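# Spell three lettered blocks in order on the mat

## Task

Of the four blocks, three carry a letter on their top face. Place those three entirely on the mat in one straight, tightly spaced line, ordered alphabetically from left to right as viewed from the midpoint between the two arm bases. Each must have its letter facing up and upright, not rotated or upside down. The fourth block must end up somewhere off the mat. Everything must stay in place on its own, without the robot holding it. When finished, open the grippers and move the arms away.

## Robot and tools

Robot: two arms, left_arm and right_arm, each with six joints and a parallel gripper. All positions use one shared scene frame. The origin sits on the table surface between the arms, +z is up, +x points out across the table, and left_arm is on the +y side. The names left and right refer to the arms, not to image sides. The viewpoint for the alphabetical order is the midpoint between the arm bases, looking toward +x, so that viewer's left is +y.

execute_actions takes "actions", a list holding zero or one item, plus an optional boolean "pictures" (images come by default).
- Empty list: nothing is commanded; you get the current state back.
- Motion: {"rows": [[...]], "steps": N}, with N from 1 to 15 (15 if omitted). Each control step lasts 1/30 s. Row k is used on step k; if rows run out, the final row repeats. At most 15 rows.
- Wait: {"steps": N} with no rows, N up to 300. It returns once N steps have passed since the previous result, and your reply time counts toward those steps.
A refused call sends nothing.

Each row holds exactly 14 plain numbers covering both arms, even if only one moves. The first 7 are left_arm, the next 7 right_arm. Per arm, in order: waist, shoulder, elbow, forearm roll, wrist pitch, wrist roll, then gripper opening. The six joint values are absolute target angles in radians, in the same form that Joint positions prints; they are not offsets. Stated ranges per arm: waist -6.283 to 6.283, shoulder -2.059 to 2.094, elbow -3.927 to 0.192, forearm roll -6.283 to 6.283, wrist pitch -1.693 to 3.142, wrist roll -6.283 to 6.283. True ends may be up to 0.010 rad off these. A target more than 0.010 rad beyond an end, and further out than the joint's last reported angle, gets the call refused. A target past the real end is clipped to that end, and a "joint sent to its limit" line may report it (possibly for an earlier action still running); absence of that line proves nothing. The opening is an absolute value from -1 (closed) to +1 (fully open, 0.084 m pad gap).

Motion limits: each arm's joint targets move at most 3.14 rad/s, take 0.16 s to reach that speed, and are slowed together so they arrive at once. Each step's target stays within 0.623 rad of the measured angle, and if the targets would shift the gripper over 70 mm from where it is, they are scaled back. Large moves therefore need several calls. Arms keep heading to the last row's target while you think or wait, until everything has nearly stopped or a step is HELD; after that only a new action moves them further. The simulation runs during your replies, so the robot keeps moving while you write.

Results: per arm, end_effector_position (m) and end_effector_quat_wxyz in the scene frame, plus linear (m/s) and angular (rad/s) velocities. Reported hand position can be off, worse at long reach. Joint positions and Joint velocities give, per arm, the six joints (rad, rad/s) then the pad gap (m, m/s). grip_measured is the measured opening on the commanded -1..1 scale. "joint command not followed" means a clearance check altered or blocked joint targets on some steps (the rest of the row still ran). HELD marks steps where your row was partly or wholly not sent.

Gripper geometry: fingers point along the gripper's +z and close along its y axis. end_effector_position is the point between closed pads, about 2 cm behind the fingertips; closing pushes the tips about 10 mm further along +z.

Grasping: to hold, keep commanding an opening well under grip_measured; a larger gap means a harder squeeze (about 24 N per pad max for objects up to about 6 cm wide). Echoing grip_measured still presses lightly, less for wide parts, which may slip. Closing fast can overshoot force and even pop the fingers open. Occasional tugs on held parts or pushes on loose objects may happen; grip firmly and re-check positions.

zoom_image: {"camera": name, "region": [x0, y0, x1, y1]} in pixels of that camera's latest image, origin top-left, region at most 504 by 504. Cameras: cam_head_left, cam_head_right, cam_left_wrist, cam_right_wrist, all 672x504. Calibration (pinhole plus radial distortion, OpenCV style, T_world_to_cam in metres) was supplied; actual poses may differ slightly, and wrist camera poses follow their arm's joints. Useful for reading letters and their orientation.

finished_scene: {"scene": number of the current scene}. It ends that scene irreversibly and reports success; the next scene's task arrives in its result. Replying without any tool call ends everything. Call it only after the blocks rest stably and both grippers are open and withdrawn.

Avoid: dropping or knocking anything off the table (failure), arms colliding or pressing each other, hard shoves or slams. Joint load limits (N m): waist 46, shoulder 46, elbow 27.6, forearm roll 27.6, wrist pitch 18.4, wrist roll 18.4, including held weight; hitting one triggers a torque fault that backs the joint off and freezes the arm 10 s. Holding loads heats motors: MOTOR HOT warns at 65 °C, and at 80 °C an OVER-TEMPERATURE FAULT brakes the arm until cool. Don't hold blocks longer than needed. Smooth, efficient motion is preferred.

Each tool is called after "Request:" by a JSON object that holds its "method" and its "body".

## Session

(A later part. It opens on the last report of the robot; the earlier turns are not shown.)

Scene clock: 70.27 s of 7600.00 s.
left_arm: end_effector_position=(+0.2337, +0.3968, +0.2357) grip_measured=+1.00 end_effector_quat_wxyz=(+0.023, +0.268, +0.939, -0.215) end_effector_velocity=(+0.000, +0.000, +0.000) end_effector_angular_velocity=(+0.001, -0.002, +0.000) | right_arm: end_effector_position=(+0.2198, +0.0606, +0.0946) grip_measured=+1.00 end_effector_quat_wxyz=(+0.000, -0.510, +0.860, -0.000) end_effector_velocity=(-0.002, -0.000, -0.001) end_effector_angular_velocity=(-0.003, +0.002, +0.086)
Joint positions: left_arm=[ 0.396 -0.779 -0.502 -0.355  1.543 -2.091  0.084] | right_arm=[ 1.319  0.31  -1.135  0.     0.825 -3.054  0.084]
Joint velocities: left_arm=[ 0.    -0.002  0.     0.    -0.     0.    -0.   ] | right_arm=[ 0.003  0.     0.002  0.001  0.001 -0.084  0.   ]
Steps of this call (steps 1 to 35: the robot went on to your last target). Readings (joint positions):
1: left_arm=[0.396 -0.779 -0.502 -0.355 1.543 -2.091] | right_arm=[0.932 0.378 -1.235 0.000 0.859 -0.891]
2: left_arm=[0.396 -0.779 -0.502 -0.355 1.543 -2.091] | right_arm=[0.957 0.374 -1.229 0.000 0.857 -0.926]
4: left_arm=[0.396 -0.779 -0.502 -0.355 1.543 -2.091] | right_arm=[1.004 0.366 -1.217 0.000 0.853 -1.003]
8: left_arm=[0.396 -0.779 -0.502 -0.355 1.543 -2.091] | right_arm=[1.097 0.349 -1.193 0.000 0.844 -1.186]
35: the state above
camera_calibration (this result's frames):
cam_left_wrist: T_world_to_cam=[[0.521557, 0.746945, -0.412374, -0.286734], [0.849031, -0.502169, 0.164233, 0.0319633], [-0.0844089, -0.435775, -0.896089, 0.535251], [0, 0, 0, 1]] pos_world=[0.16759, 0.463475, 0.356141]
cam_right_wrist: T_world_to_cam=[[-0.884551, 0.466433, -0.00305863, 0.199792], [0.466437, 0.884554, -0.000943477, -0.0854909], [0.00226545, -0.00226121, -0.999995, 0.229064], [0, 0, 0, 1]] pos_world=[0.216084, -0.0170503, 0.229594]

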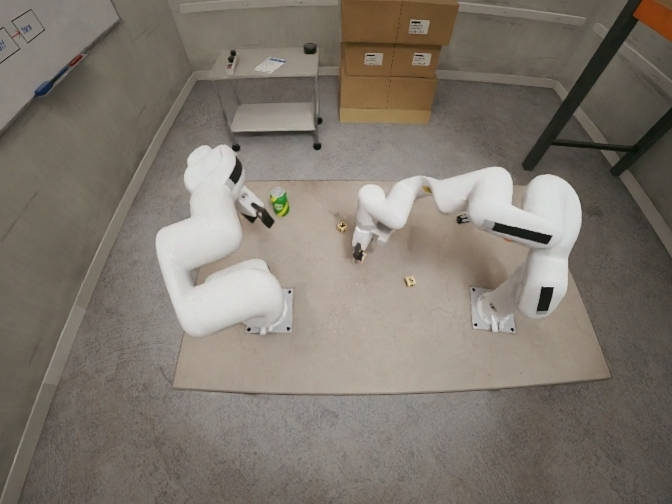

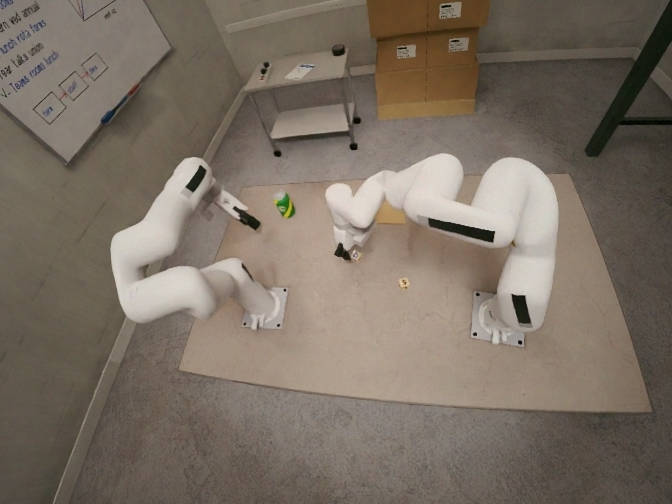

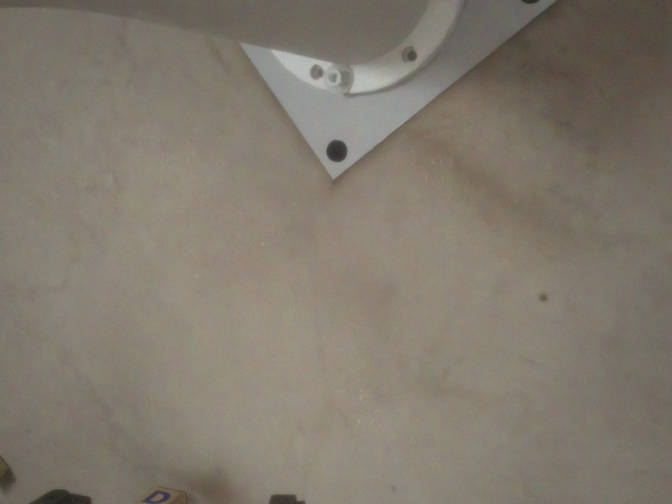

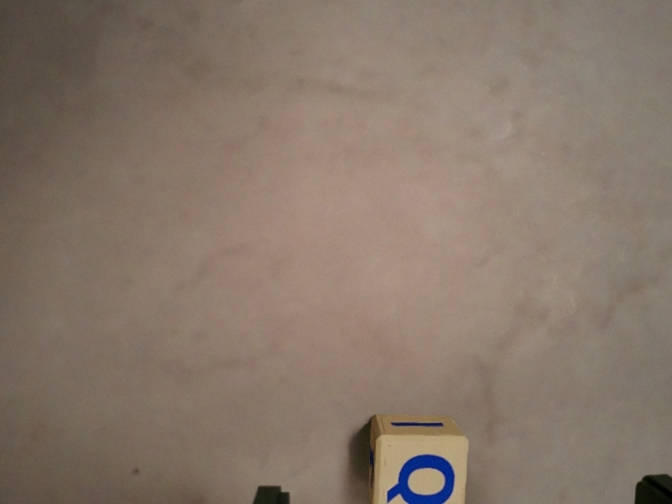

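Request:
{"method": "execute_actions", "body": {"actions": [{"rows":[[0.396,-0.779,-0.502,-0.355,1.543,-2.091,1,1.318,0.461,-1.124,0,0.663,-3.06,1]]}], "pictures": false}}

Request:
{"method": "execute_actions", "body": {"actions": [{"rows":[[0.396,-0.779,-0.502,-0.355,1.543,-2.091,1,1.318,0.461,-1.124,0,0.663,-3.06,-0.8]]}], "pictures": false}}

Request:
{"method": "execute_actions", "body": {"actions": [{"rows":[[0.396,-0.779,-0.502,-0.355,1.543,-2.091,1,1.318,0.325,-1.16,0,0.835,-3.06,-0.8]],"steps":10}], "pictures": false}}

Request:
{"method": "execute_actions", "body": {"actions": [{"rows":[[0.396,-0.779,-0.502,-0.355,1.543,-2.091,1,0.898,0.545,-1.498,0,0.953,-0.783,-0.8]]}], "pictures": false}}

Request:
{"method": "execute_actions", "body": {"actions": [{"steps":30}], "pictures": false}}

Request:
{"method": "execute_actions", "body": {"actions": [{"rows":[[0.396,-0.779,-0.502,-0.355,1.543,-2.091,1,0.898,0.659,-1.463,0,0.804,-0.783,-0.8]]}], "pictures": false}}

Request:
{"method": "execute_actions", "body": {"actions": [{"rows":[[0.396,-0.779,-0.502,-0.355,1.543,-2.091,1,0.898,0.659,-1.463,0,0.804,-0.783,1]]}], "pictures": false}}

Request:
{"method": "execute_actions", "body": {"actions": [{"rows":[[0.396,-0.779,-0.502,-0.355,1.543,-2.091,1,0.898,0.545,-1.498,0,0.953,-0.783,1]],"steps":10}], "pictures": false}}

Request:
{"method": "execute_actions", "body": {"actions": [{"rows":[[0.396,-0.779,-0.502,-0.355,1.543,-2.091,1,1.168,0.745,-1.83,0,1.085,-2.88,1]]}], "pictures": false}}

Request:
{"method": "execute_actions", "body": {"actions": [{"steps":25}]}}

Scene clock: 92.47 s of 7600.00 s.
left_arm: end_effector_position=(+0.2337, +0.3968, +0.2357) grip_measured=+1.00 end_effector_quat_wxyz=(+0.023, +0.268, +0.939, -0.215) end_effector_velocity=(-0.000, -0.000, -0.000) end_effector_angular_velocity=(-0.001, +0.002, -0.000) | right_arm: end_effector_position=(+0.2226, +0.0661, +0.0265) grip_measured=+1.00 end_effector_quat_wxyz=(+0.002, -0.512, +0.859, +0.001) end_effector_velocity=(-0.004, -0.008, -0.011) end_effector_angular_velocity=(-0.020, +0.010, -0.002)
Joint positions: left_arm=[ 0.396 -0.779 -0.502 -0.355  1.543 -2.091  0.084] | right_arm=[ 1.318  0.458 -1.126 -0.     0.663 -3.06   0.084]
Joint velocities: left_arm=[ 0.     0.001  0.    -0.     0.001  0.    -0.   ] | right_arm=[ 0.001  0.01   0.017  0.001 -0.004  0.001 -0.   ]
Steps of this call (steps 1 to 30: the robot went on to your last target; steps 31 to 100: nothing new was sent; then 18.37 s passed at rest; steps 101 to 115: all 15 steps of this action). Readings (joint positions):
101: left_arm=[0.396 -0.779 -0.502 -0.355 1.543 -2.091] | right_arm=[1.319 0.310 -1.135 -0.000 0.825 -3.060]
102: left_arm=[0.396 -0.779 -0.502 -0.355 1.543 -2.091] | right_arm=[1.319 0.314 -1.135 -0.000 0.819 -3.060]
104: left_arm=[0.396 -0.779 -0.502 -0.355 1.543 -2.091] | right_arm=[1.319 0.353 -1.138 -0.000 0.767 -3.060]
108: left_arm=[0.396 -0.779 -0.502 -0.355 1.543 -2.091] | right_arm=[1.318 0.456 -1.117 0.000 0.681 -3.060]
115: the state above

Scene clock: 92.97 s of 7600.00 s.
left_arm: end_effector_position=(+0.2337, +0.3968, +0.2357) grip_measured=+1.00 end_effector_quat_wxyz=(+0.023, +0.268, +0.939, -0.215) end_effector_velocity=(-0.000, -0.000, +0.000) end_effector_angular_velocity=(+0.000, -0.001, +0.000) | right_arm: end_effector_position=(+0.2220, +0.0647, +0.0245) grip_measured=-0.33 end_effector_quat_wxyz=(+0.000, -0.512, +0.859, +0.000) end_effector_velocity=(-0.000, -0.000, +0.000) end_effector_angular_velocity=(-0.001, +0.001, -0.001)
Joint positions: left_arm=[ 0.396 -0.779 -0.502 -0.355  1.543 -2.091  0.084] | right_arm=[ 1.318  0.461 -1.124  0.     0.663 -3.06   0.03 ]
Joint velocities: left_arm=[ 0.    -0.002 -0.    -0.     0.001 -0.001 -0.   ] | right_arm=[-0.    -0.001  0.     0.     0.002  0.     0.   ]
Steps of this call (steps 1 to 15: all 15 steps of this action). Readings (joint positions):
1: left_arm=[0.396 -0.779 -0.502 -0.355 1.543 -2.091] | right_arm=[1.318 0.459 -1.126 -0.000 0.663 -3.060]
2: left_arm=[0.396 -0.779 -0.502 -0.355 1.543 -2.091] | right_arm=[1.318 0.459 -1.125 -0.000 0.663 -3.060]
4: left_arm=[0.396 -0.779 -0.502 -0.355 1.543 -2.091] | right_arm=[1.318 0.460 -1.124 -0.000 0.663 -3.060]
8: left_arm=[0.396 -0.779 -0.502 -0.355 1.543 -2.091] | right_arm=[1.318 0.461 -1.124 -0.000 0.663 -3.060]
15: the state above

Scene clock: 93.30 s of 7600.00 s.
left_arm: end_effector_position=(+0.2337, +0.3968, +0.2357) grip_measured=+1.00 end_effector_quat_wxyz=(+0.023, +0.268, +0.939, -0.215) end_effector_velocity=(+0.000, -0.000, +0.000) end_effector_angular_velocity=(+0.000, -0.001, -0.000) | right_arm: end_effector_position=(+0.2241, +0.0696, +0.0994) grip_measured=-0.33 end_effector_quat_wxyz=(+0.006, -0.512, +0.859, +0.004) end_effector_velocity=(-0.027, -0.063, -0.051) end_effector_angular_velocity=(-0.204, +0.090, -0.002)
Joint positions: left_arm=[ 0.396 -0.779 -0.502 -0.355  1.543 -2.091  0.084] | right_arm=[ 1.318  0.323 -1.165 -0.     0.827 -3.06   0.03 ]
Joint velocities: left_arm=[-0.001  0.    -0.001  0.    -0.    -0.     0.   ] | right_arm=[-0.     0.017  0.083  0.001  0.123  0.001 -0.   ]
Steps of this call (steps 1 to 10: all 10 steps of this action). Readings (joint positions):
1: left_arm=[0.396 -0.779 -0.502 -0.355 1.543 -2.091] | right_arm=[1.318 0.461 -1.124 0.000 0.663 -3.060]
2: left_arm=[0.396 -0.779 -0.502 -0.355 1.543 -2.091] | right_arm=[1.318 0.458 -1.125 0.000 0.670 -3.060]
4: left_arm=[0.396 -0.779 -0.502 -0.355 1.543 -2.091] | right_arm=[1.318 0.425 -1.129 0.000 0.722 -3.060]
8: left_arm=[0.396 -0.779 -0.502 -0.355 1.543 -2.091] | right_arm=[1.318 0.330 -1.165 -0.000 0.815 -3.060]
10: the state above

Scene clock: 93.80 s of 7600.00 s.
left_arm: end_effector_position=(+0.2337, +0.3968, +0.2357) grip_measured=+1.00 end_effector_quat_wxyz=(+0.023, +0.268, +0.939, -0.215) end_effector_velocity=(-0.000, +0.000, +0.000) end_effector_angular_velocity=(+0.000, -0.001, +0.001) | right_arm: end_effector_position=(+0.3776, +0.0250, +0.0955) grip_measured=-0.33 end_effector_quat_wxyz=(-0.001, -0.109, +0.994, -0.001) end_effector_velocity=(+0.313, -0.138, +0.003) end_effector_angular_velocity=(+0.003, -0.008, -2.500)
Joint positions: left_arm=[ 0.396 -0.779 -0.502 -0.355  1.543 -2.091  0.084] | right_arm=[ 1.037  0.474 -1.385 -0.     0.913 -2.485  0.03 ]
Joint velocities: left_arm=[ 0.    -0.001  0.     0.     0.    -0.    -0.   ] | right_arm=[-0.575  0.293 -0.464 -0.001  0.164  1.925 -0.   ]
Steps of this call (steps 1 to 15: all 15 steps of this action). Readings (joint positions):
1: left_arm=[0.396 -0.779 -0.502 -0.355 1.543 -2.091] | right_arm=[1.318 0.324 -1.162 -0.000 0.831 -3.060]
2: left_arm=[0.396 -0.779 -0.502 -0.355 1.543 -2.091] | right_arm=[1.315 0.328 -1.162 0.000 0.834 -3.053]
4: left_arm=[0.396 -0.779 -0.502 -0.355 1.543 -2.091] | right_arm=[1.285 0.348 -1.188 0.000 0.845 -3.001]
8: left_arm=[0.396 -0.779 -0.502 -0.355 1.543 -2.091] | right_arm=[1.182 0.399 -1.268 -0.000 0.871 -2.844]
15: the state above

Scene clock: 94.80 s of 7600.00 s.
left_arm: end_effector_position=(+0.2337, +0.3968, +0.2357) grip_measured=+1.00 end_effector_quat_wxyz=(+0.023, +0.268, +0.939, -0.215) end_effector_velocity=(-0.000, -0.000, -0.000) end_effector_angular_velocity=(-0.001, +0.002, +0.000) | right_arm: end_effector_position=(+0.4512, -0.0149, +0.0959) grip_measured=-0.33 end_effector_quat_wxyz=(+0.000, +0.725, +0.689, +0.000) end_effector_velocity=(-0.000, -0.001, -0.001) end_effector_angular_velocity=(-0.002, +0.003, -0.009)
Joint positions: left_arm=[ 0.396 -0.779 -0.502 -0.355  1.543 -2.091  0.084] | right_arm=[ 0.898  0.545 -1.498 -0.     0.953 -0.784  0.03 ]
Joint velocities: left_arm=[ 0.     0.001 -0.    -0.     0.001 -0.    -0.   ] | right_arm=[-0.002  0.     0.     0.     0.002  0.007  0.   ]
Steps of this call (steps 1 to 30: the robot went on to your last target). Readings (joint positions):
1: left_arm=[0.396 -0.779 -0.502 -0.355 1.543 -2.091] | right_arm=[1.018 0.484 -1.400 -0.000 0.918 -2.418]
2: left_arm=[0.396 -0.779 -0.502 -0.355 1.543 -2.091] | right_arm=[1.000 0.493 -1.415 -0.000 0.924 -2.344]
4: left_arm=[0.396 -0.779 -0.502 -0.355 1.543 -2.091] | right_arm=[0.965 0.511 -1.443 -0.000 0.933 -2.177]
8: left_arm=[0.396 -0.779 -0.502 -0.355 1.543 -2.091] | right_arm=[0.917 0.535 -1.481 -0.000 0.947 -1.802]
30: the state above

Scene clock: 95.30 s of 7600.00 s.
left_arm: end_effector_position=(+0.2337, +0.3968, +0.2357) grip_measured=+1.00 end_effector_quat_wxyz=(+0.023, +0.268, +0.939, -0.215) end_effector_velocity=(-0.000, -0.000, +0.000) end_effector_angular_velocity=(-0.000, -0.000, -0.001) | right_arm: end_effector_position=(+0.4510, -0.0152, +0.0263) grip_measured=-0.33 end_effector_quat_wxyz=(+0.000, +0.725, +0.689, +0.000) end_effector_velocity=(+0.001, +0.001, +0.002) end_effector_angular_velocity=(+0.004, -0.005, -0.001)
Joint positions: left_arm=[ 0.396 -0.779 -0.502 -0.355  1.543 -2.091  0.084] | right_arm=[ 0.898  0.658 -1.463  0.     0.805 -0.783  0.03 ]
Joint velocities: left_arm=[ 0.    -0.001 -0.    -0.     0.001  0.    -0.   ] | right_arm=[ 0.    -0.003 -0.001 -0.    -0.002  0.001  0.   ]
Steps of this call (steps 1 to 15: all 15 steps of this action). Readings (joint positions):
1: left_arm=[0.396 -0.779 -0.502 -0.355 1.543 -2.091] | right_arm=[0.898 0.545 -1.498 -0.000 0.953 -0.784]
2: left_arm=[0.396 -0.779 -0.502 -0.355 1.543 -2.091] | right_arm=[0.898 0.548 -1.498 -0.000 0.946 -0.783]
4: left_arm=[0.396 -0.779 -0.502 -0.355 1.543 -2.091] | right_arm=[0.898 0.577 -1.493 -0.000 0.897 -0.783]
8: left_arm=[0.396 -0.779 -0.502 -0.355 1.543 -2.091] | right_arm=[0.898 0.656 -1.460 -0.000 0.820 -0.783]
15: the state above

Scene clock: 95.80 s of 7600.00 s.
left_arm: end_effector_position=(+0.2337, +0.3968, +0.2357) grip_measured=+1.00 end_effector_quat_wxyz=(+0.023, +0.268, +0.939, -0.215) end_effector_velocity=(-0.000, -0.000, +0.000) end_effector_angular_velocity=(+0.001, -0.002, -0.000) | right_arm: end_effector_position=(+0.4509, -0.0153, +0.0257) grip_measured=+1.00 end_effector_quat_wxyz=(-0.000, +0.725, +0.689, -0.000) end_effector_velocity=(-0.001, -0.000, -0.001) end_effector_angular_velocity=(-0.001, +0.002, +0.000)
Joint positions: left_arm=[ 0.396 -0.779 -0.502 -0.355  1.543 -2.091  0.084] | right_arm=[ 0.898  0.659 -1.463  0.     0.804 -0.783  0.084]
Joint velocities: left_arm=[ 0.    -0.003  0.001  0.     0.001  0.     0.   ] | right_arm=[ 0.     0.001  0.001  0.    -0.    -0.     0.   ]
Steps of this call (steps 1 to 15: all 15 steps of this action). Readings (joint positions):
1: left_arm=[0.396 -0.779 -0.502 -0.355 1.543 -2.091] | right_arm=[0.898 0.658 -1.463 0.000 0.805 -0.783]
2: left_arm=[0.396 -0.779 -0.502 -0.355 1.543 -2.091] | right_arm=[0.898 0.659 -1.463 0.000 0.804 -0.783]
4: left_arm=[0.396 -0.779 -0.502 -0.355 1.543 -2.091] | right_arm=[0.898 0.660 -1.462 0.000 0.804 -0.783]
8: left_arm=[0.396 -0.779 -0.502 -0.355 1.543 -2.091] | right_arm=[0.898 0.660 -1.462 0.000 0.804 -0.783]
15: the state above

Scene clock: 96.13 s of 7600.00 s.
left_arm: end_effector_position=(+0.2337, +0.3968, +0.2357) grip_measured=+1.00 end_effector_quat_wxyz=(+0.023, +0.268, +0.939, -0.215) end_effector_velocity=(-0.000, -0.000, -0.000) end_effector_angular_velocity=(-0.000, +0.001, -0.000) | right_arm: end_effector_position=(+0.4546, -0.0118, +0.1013) grip_measured=+1.00 end_effector_quat_wxyz=(+0.000, +0.725, +0.689, +0.008) end_effector_velocity=(-0.049, -0.045, -0.070) end_effector_angular_velocity=(-0.156, +0.172, -0.001)
Joint positions: left_arm=[ 0.396 -0.779 -0.502 -0.355  1.543 -2.091  0.084] | right_arm=[ 0.898  0.541 -1.504 -0.     0.946 -0.783  0.084]
Joint velocities: left_arm=[-0.001  0.     0.001 -0.    -0.    -0.     0.   ] | right_arm=[-0.001  0.043  0.089  0.     0.1   -0.    -0.   ]
Steps of this call (steps 1 to 10: all 10 steps of this action). Readings (joint positions):
1: left_arm=[0.396 -0.779 -0.502 -0.355 1.543 -2.091] | right_arm=[0.898 0.659 -1.463 0.000 0.804 -0.783]
2: left_arm=[0.396 -0.779 -0.502 -0.355 1.543 -2.091] | right_arm=[0.898 0.656 -1.463 0.000 0.811 -0.783]
4: left_arm=[0.396 -0.779 -0.502 -0.355 1.543 -2.091] | right_arm=[0.898 0.627 -1.468 0.000 0.860 -0.783]
8: left_arm=[0.396 -0.779 -0.502 -0.355 1.543 -2.091] | right_arm=[0.898 0.546 -1.504 -0.000 0.937 -0.783]
10: the state above

Scene clock: 96.63 s of 7600.00 s.
left_arm: end_effector_position=(+0.2337, +0.3968, +0.2357) grip_measured=+1.00 end_effector_quat_wxyz=(+0.023, +0.268, +0.939, -0.215) end_effector_velocity=(+0.000, +0.000, +0.000) end_effector_angular_velocity=(+0.000, -0.001, +0.000) | right_arm: end_effector_position=(+0.3782, +0.1091, +0.0961) grip_measured=+1.00 end_effector_quat_wxyz=(-0.000, +0.304, +0.953, -0.001) end_effector_velocity=(-0.169, +0.210, +0.006) end_effector_angular_velocity=(+0.015, -0.003, +3.174)
Joint positions: left_arm=[ 0.396 -0.779 -0.502 -0.355  1.543 -2.091  0.084] | right_arm=[ 1.121  0.71  -1.77   0.     1.061 -1.564  0.084]
Joint velocities: left_arm=[-0. -0.  0. -0. -0. -0. -0.] | right_arm=[ 0.406  0.281 -0.486  0.002  0.191 -2.769  0.   ]
Steps of this call (steps 1 to 15: all 15 steps of this action). Readings (joint positions):
1: left_arm=[0.396 -0.779 -0.502 -0.355 1.543 -2.091] | right_arm=[0.898 0.543 -1.500 -0.000 0.949 -0.783]
2: left_arm=[0.396 -0.779 -0.502 -0.355 1.543 -2.091] | right_arm=[0.900 0.548 -1.500 -0.000 0.953 -0.789]
4: left_arm=[0.396 -0.779 -0.502 -0.355 1.543 -2.091] | right_arm=[0.918 0.568 -1.526 -0.000 0.966 -0.844]
8: left_arm=[0.396 -0.779 -0.502 -0.355 1.543 -2.091] | right_arm=[1.006 0.627 -1.628 0.000 1.004 -1.049]
15: the state above

Scene clock: 97.47 s of 7600.00 s.
left_arm: end_effector_position=(+0.2337, +0.3968, +0.2357) grip_measured=+1.00 end_effector_quat_wxyz=(+0.023, +0.268, +0.939, -0.215) end_effector_velocity=(+0.000, +0.000, +0.000) end_effector_angular_velocity=(+0.001, -0.001, +0.001) | right_arm: end_effector_position=(+0.3578, +0.1333, +0.0970) grip_measured=+1.00 end_effector_quat_wxyz=(+0.000, -0.364, +0.931, +0.000) end_effector_velocity=(-0.001, +0.001, +0.000) end_effector_angular_velocity=(+0.000, -0.000, +0.007)
Joint positions: left_arm=[ 0.396 -0.779 -0.502 -0.355  1.543 -2.091  0.084] | right_arm=[ 1.168  0.745 -1.83   0.     1.085 -2.879  0.084]
Joint velocities: left_arm=[ 0.001 -0.    -0.    -0.    -0.001 -0.     0.   ] | right_arm=[ 0.002  0.    -0.    -0.     0.    -0.005  0.   ]
Steps of this call (steps 1 to 25: the robot went on to your last target). Readings (joint positions):
1: left_arm=[0.396 -0.779 -0.502 -0.355 1.543 -2.091] | right_arm=[1.133 0.719 -1.785 0.000 1.067 -1.658]
2: left_arm=[0.396 -0.779 -0.502 -0.355 1.543 -2.091] | right_arm=[1.143 0.726 -1.797 0.000 1.072 -1.753]
4: left_arm=[0.396 -0.779 -0.502 -0.355 1.543 -2.091] | right_arm=[1.157 0.736 -1.813 0.000 1.078 -1.942]
8: left_arm=[0.396 -0.779 -0.502 -0.355 1.543 -2.091] | right_arm=[1.165 0.743 -1.826 -0.000 1.084 -2.321]
25: the state above
camera_calibration (this result's frames):
cam_left_wrist: T_world_to_cam=[[0.521557, 0.746945, -0.412374, -0.286734], [0.849031, -0.502169, 0.164233, 0.0319633], [-0.0844088, -0.435775, -0.896089, 0.535251], [0, 0, 0, 1]] pos_world=[0.16759, 0.463475, 0.356141]
cam_right_wrist: T_world_to_cam=[[-0.689056, 0.724701, -0.00305324, 0.183541], [0.724706, 0.689057, -0.000922427, -0.280543], [0.00143537, -0.00284831, -0.999995, 0.231653], [0, 0, 0, 1]] pos_world=[0.329449, 0.0609577, 0.231953]

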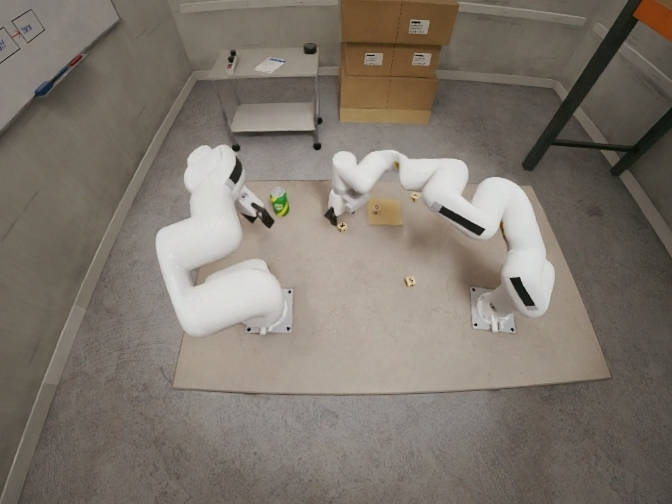

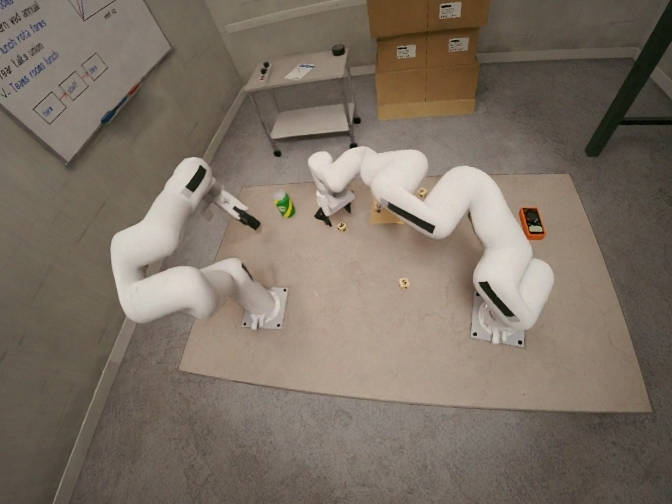

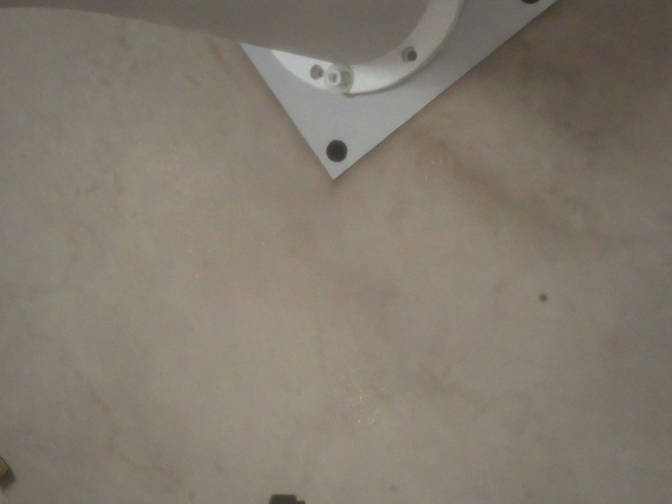

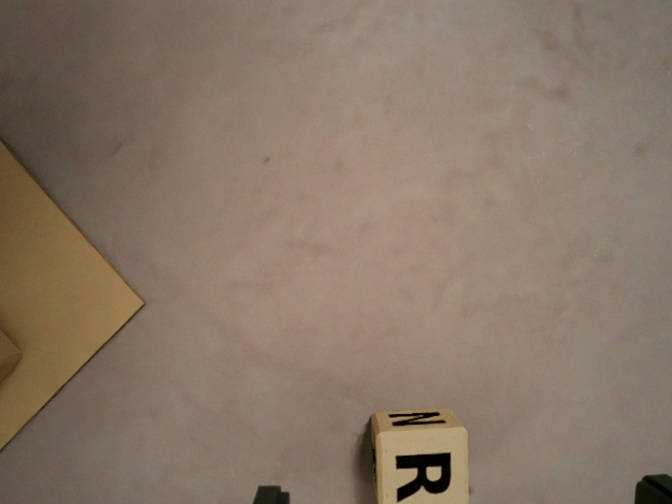

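Request:
{"method": "execute_actions", "body": {"actions": [{"rows":[[0.396,-0.779,-0.502,-0.355,1.543,-2.091,1,1.166,0.864,-1.817,0,0.953,-2.88,1]]}], "pictures": false}}

Request:
{"method": "execute_actions", "body": {"actions": [{"rows":[[0.396,-0.779,-0.502,-0.355,1.543,-2.091,1,1.166,0.864,-1.817,0,0.953,-2.88,-0.8]]}], "pictures": false}}

Request:
{"method": "execute_actions", "body": {"actions": [{"rows":[[0.396,-0.779,-0.502,-0.355,1.543,-2.091,1,1.168,0.745,-1.83,0,1.085,-2.88,-0.8]],"steps":10}], "pictures": false}}

Request:
{"method": "execute_actions", "body": {"actions": [{"rows":[[0.396,-0.779,-0.502,-0.355,1.543,-2.091,1,0.853,0.461,-1.37,0,0.909,-0.828,-0.8]]}], "pictures": false}}

Request:
{"method": "execute_actions", "body": {"actions": [{"steps":28}], "pictures": false}}

Request:
{"method": "execute_actions", "body": {"actions": [{"rows":[[0.396,-0.779,-0.502,-0.355,1.543,-2.091,1,0.853,0.583,-1.335,0,0.752,-0.828,-0.8]]}], "pictures": false}}

Request:
{"method": "execute_actions", "body": {"actions": [{"rows":[[0.396,-0.779,-0.502,-0.355,1.543,-2.091,1,0.853,0.583,-1.335,0,0.752,-0.828,1]]}], "pictures": false}}

Request:
{"method": "execute_actions", "body": {"actions": [{"rows":[[0.396,-0.779,-0.502,-0.355,1.543,-2.091,1,0.853,0.461,-1.37,0,0.909,-0.828,1]],"steps":10}], "pictures": false}}

Request:
{"method": "execute_actions", "body": {"actions": [{"rows":[[0.396,-0.779,-0.502,-0.355,1.543,-2.091,1,1.403,-0.353,-0.37,0,0.723,-0.548,1]]}], "pictures": false}}

Request:
{"method": "execute_actions", "body": {"actions": [{"steps":30}]}}

Scene clock: 114.27 s of 7600.00 s.
left_arm: end_effector_position=(+0.2337, +0.3968, +0.2357) grip_measured=+1.00 end_effector_quat_wxyz=(+0.023, +0.268, +0.939, -0.215) end_effector_velocity=(+0.000, -0.000, +0.000) end_effector_angular_velocity=(+0.001, -0.001, +0.000) | right_arm: end_effector_position=(+0.3623, +0.1381, +0.0286) grip_measured=+1.00 end_effector_quat_wxyz=(+0.003, -0.363, +0.932, +0.002) end_effector_velocity=(-0.004, -0.007, -0.012) end_effector_angular_velocity=(-0.021, +0.013, +0.000)
Joint positions: left_arm=[ 0.396 -0.779 -0.502 -0.355  1.543 -2.091  0.084] | right_arm=[ 1.166  0.86  -1.821 -0.     0.953 -2.88   0.084]
Joint velocities: left_arm=[-0.    -0.001 -0.    -0.    -0.    -0.     0.   ] | right_arm=[-0.001  0.009  0.016 -0.    -0.    -0.001 -0.   ]
Steps of this call (steps 1 to 30: the robot went on to your last target; steps 31 to 100: nothing new was sent; then 12.97 s passed at rest; steps 101 to 115: all 15 steps of this action). Readings (joint positions):
101: left_arm=[0.396 -0.779 -0.502 -0.355 1.543 -2.091] | right_arm=[1.168 0.745 -1.830 -0.000 1.085 -2.880]
102: left_arm=[0.396 -0.779 -0.502 -0.355 1.543 -2.091] | right_arm=[1.168 0.748 -1.831 -0.000 1.079 -2.880]
104: left_arm=[0.396 -0.779 -0.502 -0.355 1.543 -2.091] | right_arm=[1.167 0.781 -1.833 -0.000 1.032 -2.880]
108: left_arm=[0.396 -0.779 -0.502 -0.355 1.543 -2.091] | right_arm=[1.166 0.864 -1.808 0.000 0.968 -2.880]
115: the state above

Scene clock: 114.77 s of 7600.00 s.
left_arm: end_effector_position=(+0.2337, +0.3968, +0.2357) grip_measured=+1.00 end_effector_quat_wxyz=(+0.023, +0.268, +0.939, -0.215) end_effector_velocity=(-0.000, -0.000, -0.001) end_effector_angular_velocity=(-0.001, +0.002, +0.000) | right_arm: end_effector_position=(+0.3610, +0.1360, +0.0245) grip_measured=-0.33 end_effector_quat_wxyz=(+0.000, -0.363, +0.932, +0.000) end_effector_velocity=(-0.000, -0.001, -0.002) end_effector_angular_velocity=(-0.003, +0.001, +0.001)
Joint positions: left_arm=[ 0.396 -0.779 -0.502 -0.355  1.543 -2.091  0.084] | right_arm=[ 1.166  0.864 -1.817 -0.     0.953 -2.88   0.03 ]
Joint velocities: left_arm=[-0.     0.002  0.     0.    -0.    -0.     0.   ] | right_arm=[-0.001  0.002  0.    -0.     0.001 -0.001  0.   ]
Steps of this call (steps 1 to 15: all 15 steps of this action). Readings (joint positions):
1: left_arm=[0.396 -0.779 -0.502 -0.355 1.543 -2.091] | right_arm=[1.166 0.860 -1.820 -0.000 0.953 -2.880]
2: left_arm=[0.396 -0.779 -0.502 -0.355 1.543 -2.091] | right_arm=[1.166 0.861 -1.819 -0.000 0.953 -2.880]
4: left_arm=[0.396 -0.779 -0.502 -0.355 1.543 -2.091] | right_arm=[1.166 0.863 -1.817 -0.000 0.953 -2.880]
8: left_arm=[0.396 -0.779 -0.502 -0.355 1.543 -2.091] | right_arm=[1.166 0.864 -1.817 -0.000 0.953 -2.880]
15: the state above

Scene clock: 115.10 s of 7600.00 s.
left_arm: end_effector_position=(+0.2337, +0.3968, +0.2357) grip_measured=+1.00 end_effector_quat_wxyz=(+0.023, +0.268, +0.939, -0.215) end_effector_velocity=(-0.000, +0.000, -0.000) end_effector_angular_velocity=(-0.000, +0.001, +0.000) | right_arm: end_effector_position=(+0.3604, +0.1376, +0.1041) grip_measured=-0.33 end_effector_quat_wxyz=(+0.008, -0.364, +0.931, +0.006) end_effector_velocity=(-0.034, -0.056, -0.082) end_effector_angular_velocity=(-0.205, +0.130, -0.001)
Joint positions: left_arm=[ 0.396 -0.779 -0.502 -0.355  1.543 -2.091  0.084] | right_arm=[ 1.168  0.739 -1.837 -0.     1.079 -2.88   0.03 ]
Joint velocities: left_arm=[ 0.     0.001  0.    -0.     0.    -0.     0.   ] | right_arm=[-0.001  0.046  0.107  0.     0.089 -0.    -0.   ]
Steps of this call (steps 1 to 10: all 10 steps of this action). Readings (joint positions):
1: left_arm=[0.396 -0.779 -0.502 -0.355 1.543 -2.091] | right_arm=[1.166 0.864 -1.817 -0.000 0.953 -2.880]
2: left_arm=[0.396 -0.779 -0.502 -0.355 1.543 -2.091] | right_arm=[1.166 0.861 -1.817 0.000 0.960 -2.880]
4: left_arm=[0.396 -0.779 -0.502 -0.355 1.543 -2.091] | right_arm=[1.167 0.828 -1.814 0.000 1.006 -2.880]
8: left_arm=[0.396 -0.779 -0.502 -0.355 1.543 -2.091] | right_arm=[1.168 0.745 -1.839 -0.000 1.070 -2.880]
10: the state above

Scene clock: 115.60 s of 7600.00 s.
left_arm: end_effector_position=(+0.2337, +0.3968, +0.2357) grip_measured=+1.00 end_effector_quat_wxyz=(+0.023, +0.268, +0.939, -0.215) end_effector_velocity=(-0.000, +0.000, +0.000) end_effector_angular_velocity=(+0.000, -0.001, +0.001) | right_arm: end_effector_position=(+0.4354, -0.0016, +0.0977) grip_measured=-0.33 end_effector_quat_wxyz=(-0.000, +0.080, +0.997, -0.000) end_effector_velocity=(+0.108, -0.296, +0.004) end_effector_angular_velocity=(+0.007, -0.010, -2.959)
Joint positions: left_arm=[ 0.396 -0.779 -0.502 -0.355  1.543 -2.091  0.084] | right_arm=[ 0.933  0.535 -1.488 -0.     0.954 -2.21   0.03 ]
Joint velocities: left_arm=[ 0.001 -0.001  0.    -0.     0.    -0.    -0.   ] | right_arm=[-0.486 -0.449  0.705  0.    -0.268  2.473 -0.   ]
Steps of this call (steps 1 to 15: all 15 steps of this action). Readings (joint positions):
1: left_arm=[0.396 -0.779 -0.502 -0.355 1.543 -2.091] | right_arm=[1.168 0.742 -1.833 -0.000 1.081 -2.880]
2: left_arm=[0.396 -0.779 -0.502 -0.355 1.543 -2.091] | right_arm=[1.166 0.743 -1.825 0.000 1.080 -2.873]
4: left_arm=[0.396 -0.779 -0.502 -0.355 1.543 -2.091] | right_arm=[1.144 0.723 -1.783 0.000 1.065 -2.820]
8: left_arm=[0.396 -0.779 -0.502 -0.355 1.543 -2.091] | right_arm=[1.055 0.647 -1.668 -0.000 1.021 -2.645]
15: the state above

Scene clock: 116.53 s of 7600.00 s.
left_arm: end_effector_position=(+0.2337, +0.3968, +0.2357) grip_measured=+1.00 end_effector_quat_wxyz=(+0.023, +0.268, +0.939, -0.215) end_effector_velocity=(-0.000, -0.000, -0.000) end_effector_angular_velocity=(-0.001, +0.001, -0.001) | right_arm: end_effector_position=(+0.4494, -0.0510, +0.0972) grip_measured=-0.33 end_effector_quat_wxyz=(+0.000, +0.725, +0.689, -0.000) end_effector_velocity=(-0.000, -0.001, -0.000) end_effector_angular_velocity=(-0.002, +0.002, -0.005)
Joint positions: left_arm=[ 0.396 -0.779 -0.502 -0.355  1.543 -2.091  0.084] | right_arm=[ 0.853  0.461 -1.37  -0.     0.909 -0.828  0.03 ]
Joint velocities: left_arm=[-0.     0.001  0.    -0.     0.     0.001  0.   ] | right_arm=[-0.001  0.     0.    -0.     0.003  0.005  0.   ]
Steps of this call (steps 1 to 28: the robot went on to your last target). Readings (joint positions):
1: left_arm=[0.396 -0.779 -0.502 -0.355 1.543 -2.091] | right_arm=[0.917 0.521 -1.465 -0.000 0.945 -2.124]
2: left_arm=[0.396 -0.779 -0.502 -0.355 1.543 -2.091] | right_arm=[0.903 0.507 -1.444 -0.000 0.937 -2.033]
4: left_arm=[0.396 -0.779 -0.502 -0.355 1.543 -2.091] | right_arm=[0.879 0.486 -1.411 -0.000 0.925 -1.845]
8: left_arm=[0.396 -0.779 -0.502 -0.355 1.543 -2.091] | right_arm=[0.859 0.467 -1.379 0.000 0.913 -1.465]
28: the state above

Scene clock: 117.03 s of 7600.00 s.
left_arm: end_effector_position=(+0.2337, +0.3968, +0.2357) grip_measured=+1.00 end_effector_quat_wxyz=(+0.023, +0.268, +0.939, -0.215) end_effector_velocity=(+0.000, +0.000, +0.000) end_effector_angular_velocity=(+0.000, -0.001, +0.001) | right_arm: end_effector_position=(+0.4489, -0.0516, +0.0263) grip_measured=-0.33 end_effector_quat_wxyz=(-0.000, +0.725, +0.689, -0.000) end_effector_velocity=(-0.000, +0.000, -0.003) end_effector_angular_velocity=(+0.000, -0.000, -0.000)
Joint positions: left_arm=[ 0.396 -0.779 -0.502 -0.355  1.543 -2.091  0.084] | right_arm=[ 0.853  0.583 -1.335  0.     0.753 -0.828  0.03 ]
Joint velocities: left_arm=[ 0.001  0.    -0.001  0.     0.     0.     0.   ] | right_arm=[ 0.     0.005  0.     0.    -0.006  0.    -0.   ]
Steps of this call (steps 1 to 15: all 15 steps of this action). Readings (joint positions):
1: left_arm=[0.396 -0.779 -0.502 -0.355 1.543 -2.091] | right_arm=[0.853 0.461 -1.370 -0.000 0.909 -0.828]
2: left_arm=[0.396 -0.779 -0.502 -0.355 1.543 -2.091] | right_arm=[0.853 0.464 -1.370 -0.000 0.902 -0.828]
4: left_arm=[0.396 -0.779 -0.502 -0.355 1.543 -2.091] | right_arm=[0.853 0.495 -1.365 -0.000 0.852 -0.828]
8: left_arm=[0.396 -0.779 -0.502 -0.355 1.543 -2.091] | right_arm=[0.853 0.580 -1.331 -0.000 0.769 -0.828]
15: the state above

Scene clock: 117.53 s of 7600.00 s.
left_arm: end_effector_position=(+0.2337, +0.3968, +0.2357) grip_measured=+1.00 end_effector_quat_wxyz=(+0.023, +0.268, +0.939, -0.215) end_effector_velocity=(+0.000, +0.000, +0.000) end_effector_angular_velocity=(+0.000, -0.001, -0.000) | right_arm: end_effector_position=(+0.4491, -0.0514, +0.0263) grip_measured=+1.00 end_effector_quat_wxyz=(-0.000, +0.725, +0.689, -0.000) end_effector_velocity=(+0.000, +0.000, +0.000) end_effector_angular_velocity=(+0.000, -0.001, +0.001)
Joint positions: left_arm=[ 0.396 -0.779 -0.502 -0.355  1.543 -2.091  0.084] | right_arm=[ 0.853  0.583 -1.335  0.     0.752 -0.828  0.084]
Joint velocities: left_arm=[ 0.     0.    -0.001 -0.     0.     0.     0.   ] | right_arm=[ 0.001 -0.    -0.001 -0.001  0.    -0.     0.   ]
Steps of this call (steps 1 to 15: all 15 steps of this action). Readings (joint positions):
1: left_arm=[0.396 -0.779 -0.502 -0.355 1.543 -2.091] | right_arm=[0.853 0.583 -1.335 0.000 0.753 -0.828]
2: left_arm=[0.396 -0.779 -0.502 -0.355 1.543 -2.091] | right_arm=[0.853 0.583 -1.335 0.000 0.752 -0.828]
4: left_arm=[0.396 -0.779 -0.502 -0.355 1.543 -2.091] | right_arm=[0.853 0.583 -1.334 0.000 0.752 -0.828]
8: left_arm=[0.396 -0.779 -0.502 -0.355 1.543 -2.091] | right_arm=[0.853 0.583 -1.335 0.000 0.752 -0.828]
15: the state above

Scene clock: 117.87 s of 7600.00 s.
left_arm: end_effector_position=(+0.2337, +0.3968, +0.2357) grip_measured=+1.00 end_effector_quat_wxyz=(+0.023, +0.268, +0.939, -0.215) end_effector_velocity=(+0.000, -0.000, +0.000) end_effector_angular_velocity=(+0.001, -0.001, -0.001) | right_arm: end_effector_position=(+0.4530, -0.0481, +0.1020) grip_measured=+1.00 end_effector_quat_wxyz=(+0.001, +0.725, +0.689, +0.008) end_effector_velocity=(-0.052, -0.044, -0.064) end_effector_angular_velocity=(-0.148, +0.179, -0.001)
Joint positions: left_arm=[ 0.396 -0.779 -0.502 -0.355  1.543 -2.091  0.084] | right_arm=[ 0.853  0.457 -1.375 -0.     0.902 -0.828  0.084]
Joint velocities: left_arm=[-0.001 -0.001 -0.    -0.    -0.    -0.    -0.   ] | right_arm=[-0.001  0.035  0.089  0.     0.108  0.001 -0.   ]
Steps of this call (steps 1 to 10: all 10 steps of this action). Readings (joint positions):
1: left_arm=[0.396 -0.779 -0.502 -0.355 1.543 -2.091] | right_arm=[0.853 0.583 -1.335 0.000 0.752 -0.828]
2: left_arm=[0.396 -0.779 -0.502 -0.355 1.543 -2.091] | right_arm=[0.853 0.580 -1.335 0.000 0.759 -0.828]
4: left_arm=[0.396 -0.779 -0.502 -0.355 1.543 -2.091] | right_arm=[0.853 0.549 -1.340 0.000 0.809 -0.828]
8: left_arm=[0.396 -0.779 -0.502 -0.355 1.543 -2.091] | right_arm=[0.853 0.463 -1.376 -0.000 0.891 -0.828]
10: the state above

Scene clock: 118.37 s of 7600.00 s.
left_arm: end_effector_position=(+0.2337, +0.3968, +0.2357) grip_measured=+1.00 end_effector_quat_wxyz=(+0.023, +0.268, +0.939, -0.215) end_effector_velocity=(-0.000, +0.000, -0.000) end_effector_angular_velocity=(-0.000, +0.001, +0.001) | right_arm: end_effector_position=(+0.2887, -0.0108, +0.1476) grip_measured=+1.00 end_effector_quat_wxyz=(-0.006, +0.676, +0.736, +0.040) end_effector_velocity=(-0.390, -0.081, +0.005) end_effector_angular_velocity=(-0.000, +0.029, +0.279)
Joint positions: left_arm=[ 0.396 -0.779 -0.502 -0.355  1.543 -2.091  0.084] | right_arm=[ 1.13   0.084 -0.978  0.     0.814 -0.688  0.084]
Joint velocities: left_arm=[ 0.001  0.    -0.    -0.     0.    -0.     0.   ] | right_arm=[ 0.563 -0.906  1.105  0.001 -0.183  0.285 -0.   ]
Steps of this call (steps 1 to 15: all 15 steps of this action). Readings (joint positions):
1: left_arm=[0.396 -0.779 -0.502 -0.355 1.543 -2.091] | right_arm=[0.853 0.459 -1.372 -0.000 0.905 -0.828]
2: left_arm=[0.396 -0.779 -0.502 -0.355 1.543 -2.091] | right_arm=[0.856 0.457 -1.364 -0.000 0.904 -0.825]
4: left_arm=[0.396 -0.779 -0.502 -0.355 1.543 -2.091] | right_arm=[0.890 0.418 -1.315 -0.000 0.891 -0.805]
8: left_arm=[0.396 -0.779 -0.502 -0.355 1.543 -2.091] | right_arm=[0.988 0.303 -1.208 0.000 0.861 -0.760]
15: the state above

Scene clock: 119.37 s of 7600.00 s.
left_arm: end_effector_position=(+0.2337, +0.3968, +0.2357) grip_measured=+1.00 end_effector_quat_wxyz=(+0.023, +0.268, +0.939, -0.215) end_effector_velocity=(+0.000, -0.000, +0.000) end_effector_angular_velocity=(+0.001, -0.001, -0.000) | right_arm: end_effector_position=(+0.1130, -0.1178, +0.0955) grip_measured=+1.00 end_effector_quat_wxyz=(-0.000, +0.626, +0.780, +0.000) end_effector_velocity=(-0.001, -0.001, -0.000) end_effector_angular_velocity=(+0.000, +0.000, +0.001)
Joint positions: left_arm=[ 0.396 -0.779 -0.502 -0.355  1.543 -2.091  0.084] | right_arm=[ 1.403 -0.353 -0.371 -0.     0.723 -0.548  0.084]
Joint velocities: left_arm=[-0.001 -0.    -0.001 -0.    -0.    -0.    -0.   ] | right_arm=[ 0.002 -0.003  0.004  0.001 -0.001  0.001  0.   ]
Steps of this call (steps 1 to 30: the robot went on to your last target). Readings (joint positions):
1: left_arm=[0.396 -0.779 -0.502 -0.355 1.543 -2.091] | right_arm=[1.148 0.054 -0.941 0.000 0.808 -0.678]
2: left_arm=[0.396 -0.779 -0.502 -0.355 1.543 -2.091] | right_arm=[1.166 0.026 -0.903 0.000 0.802 -0.670]
4: left_arm=[0.396 -0.779 -0.502 -0.355 1.543 -2.091] | right_arm=[1.199 -0.027 -0.826 0.000 0.791 -0.652]
8: left_arm=[0.396 -0.779 -0.502 -0.355 1.543 -2.091] | right_arm=[1.267 -0.135 -0.674 0.000 0.768 -0.618]
30: the state above
camera_calibration (this result's frames):
cam_left_wrist: T_world_to_cam=[[0.521557, 0.746945, -0.412374, -0.286734], [0.849031, -0.502169, 0.164233, 0.0319633], [-0.0844088, -0.435775, -0.896089, 0.535251], [0, 0, 0, 1]] pos_world=[0.16759, 0.463475, 0.356141]
cam_right_wrist: T_world_to_cam=[[0.972615, 0.232402, -0.00295914, -0.0489292], [0.2324, -0.97262, -0.00107158, -0.0701408], [-0.00312715, 0.000354532, -0.999995, 0.230664], [0, 0, 0, 1]] pos_world=[0.0646113, -0.0569308, 0.230443]

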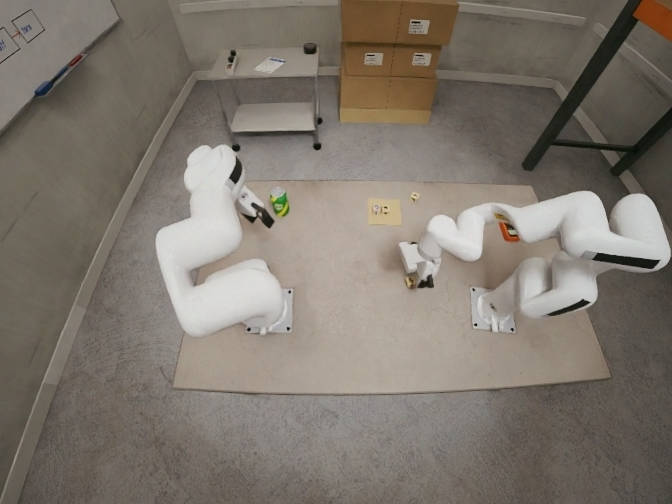

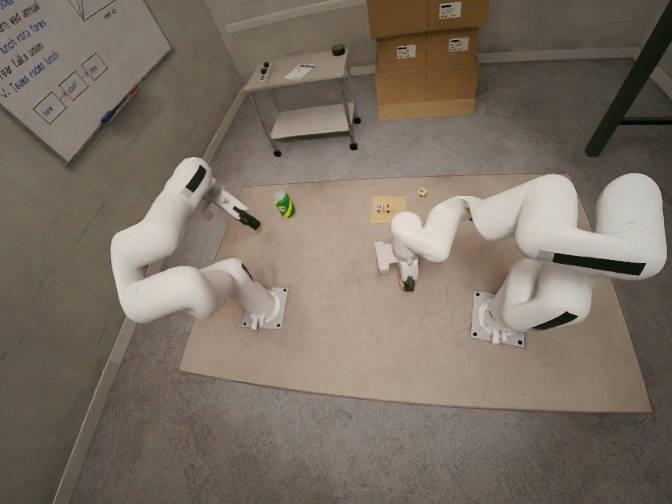

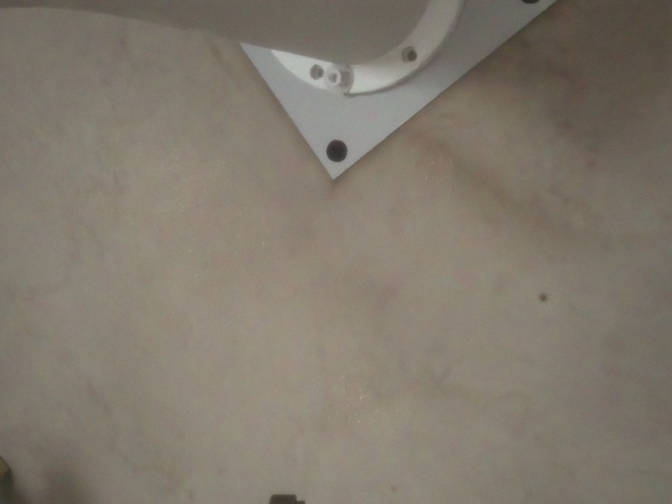

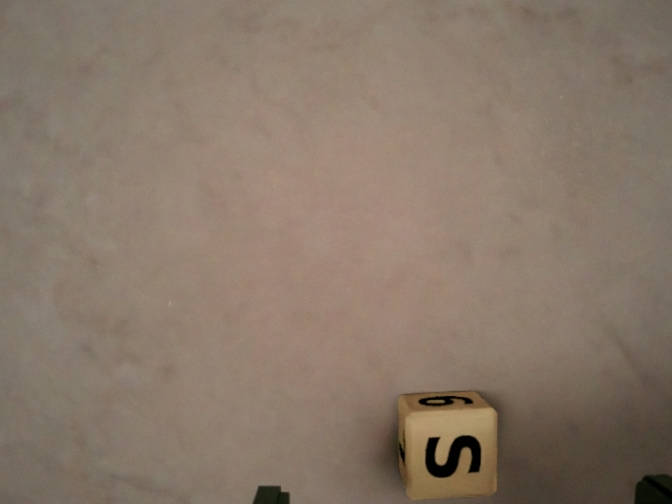

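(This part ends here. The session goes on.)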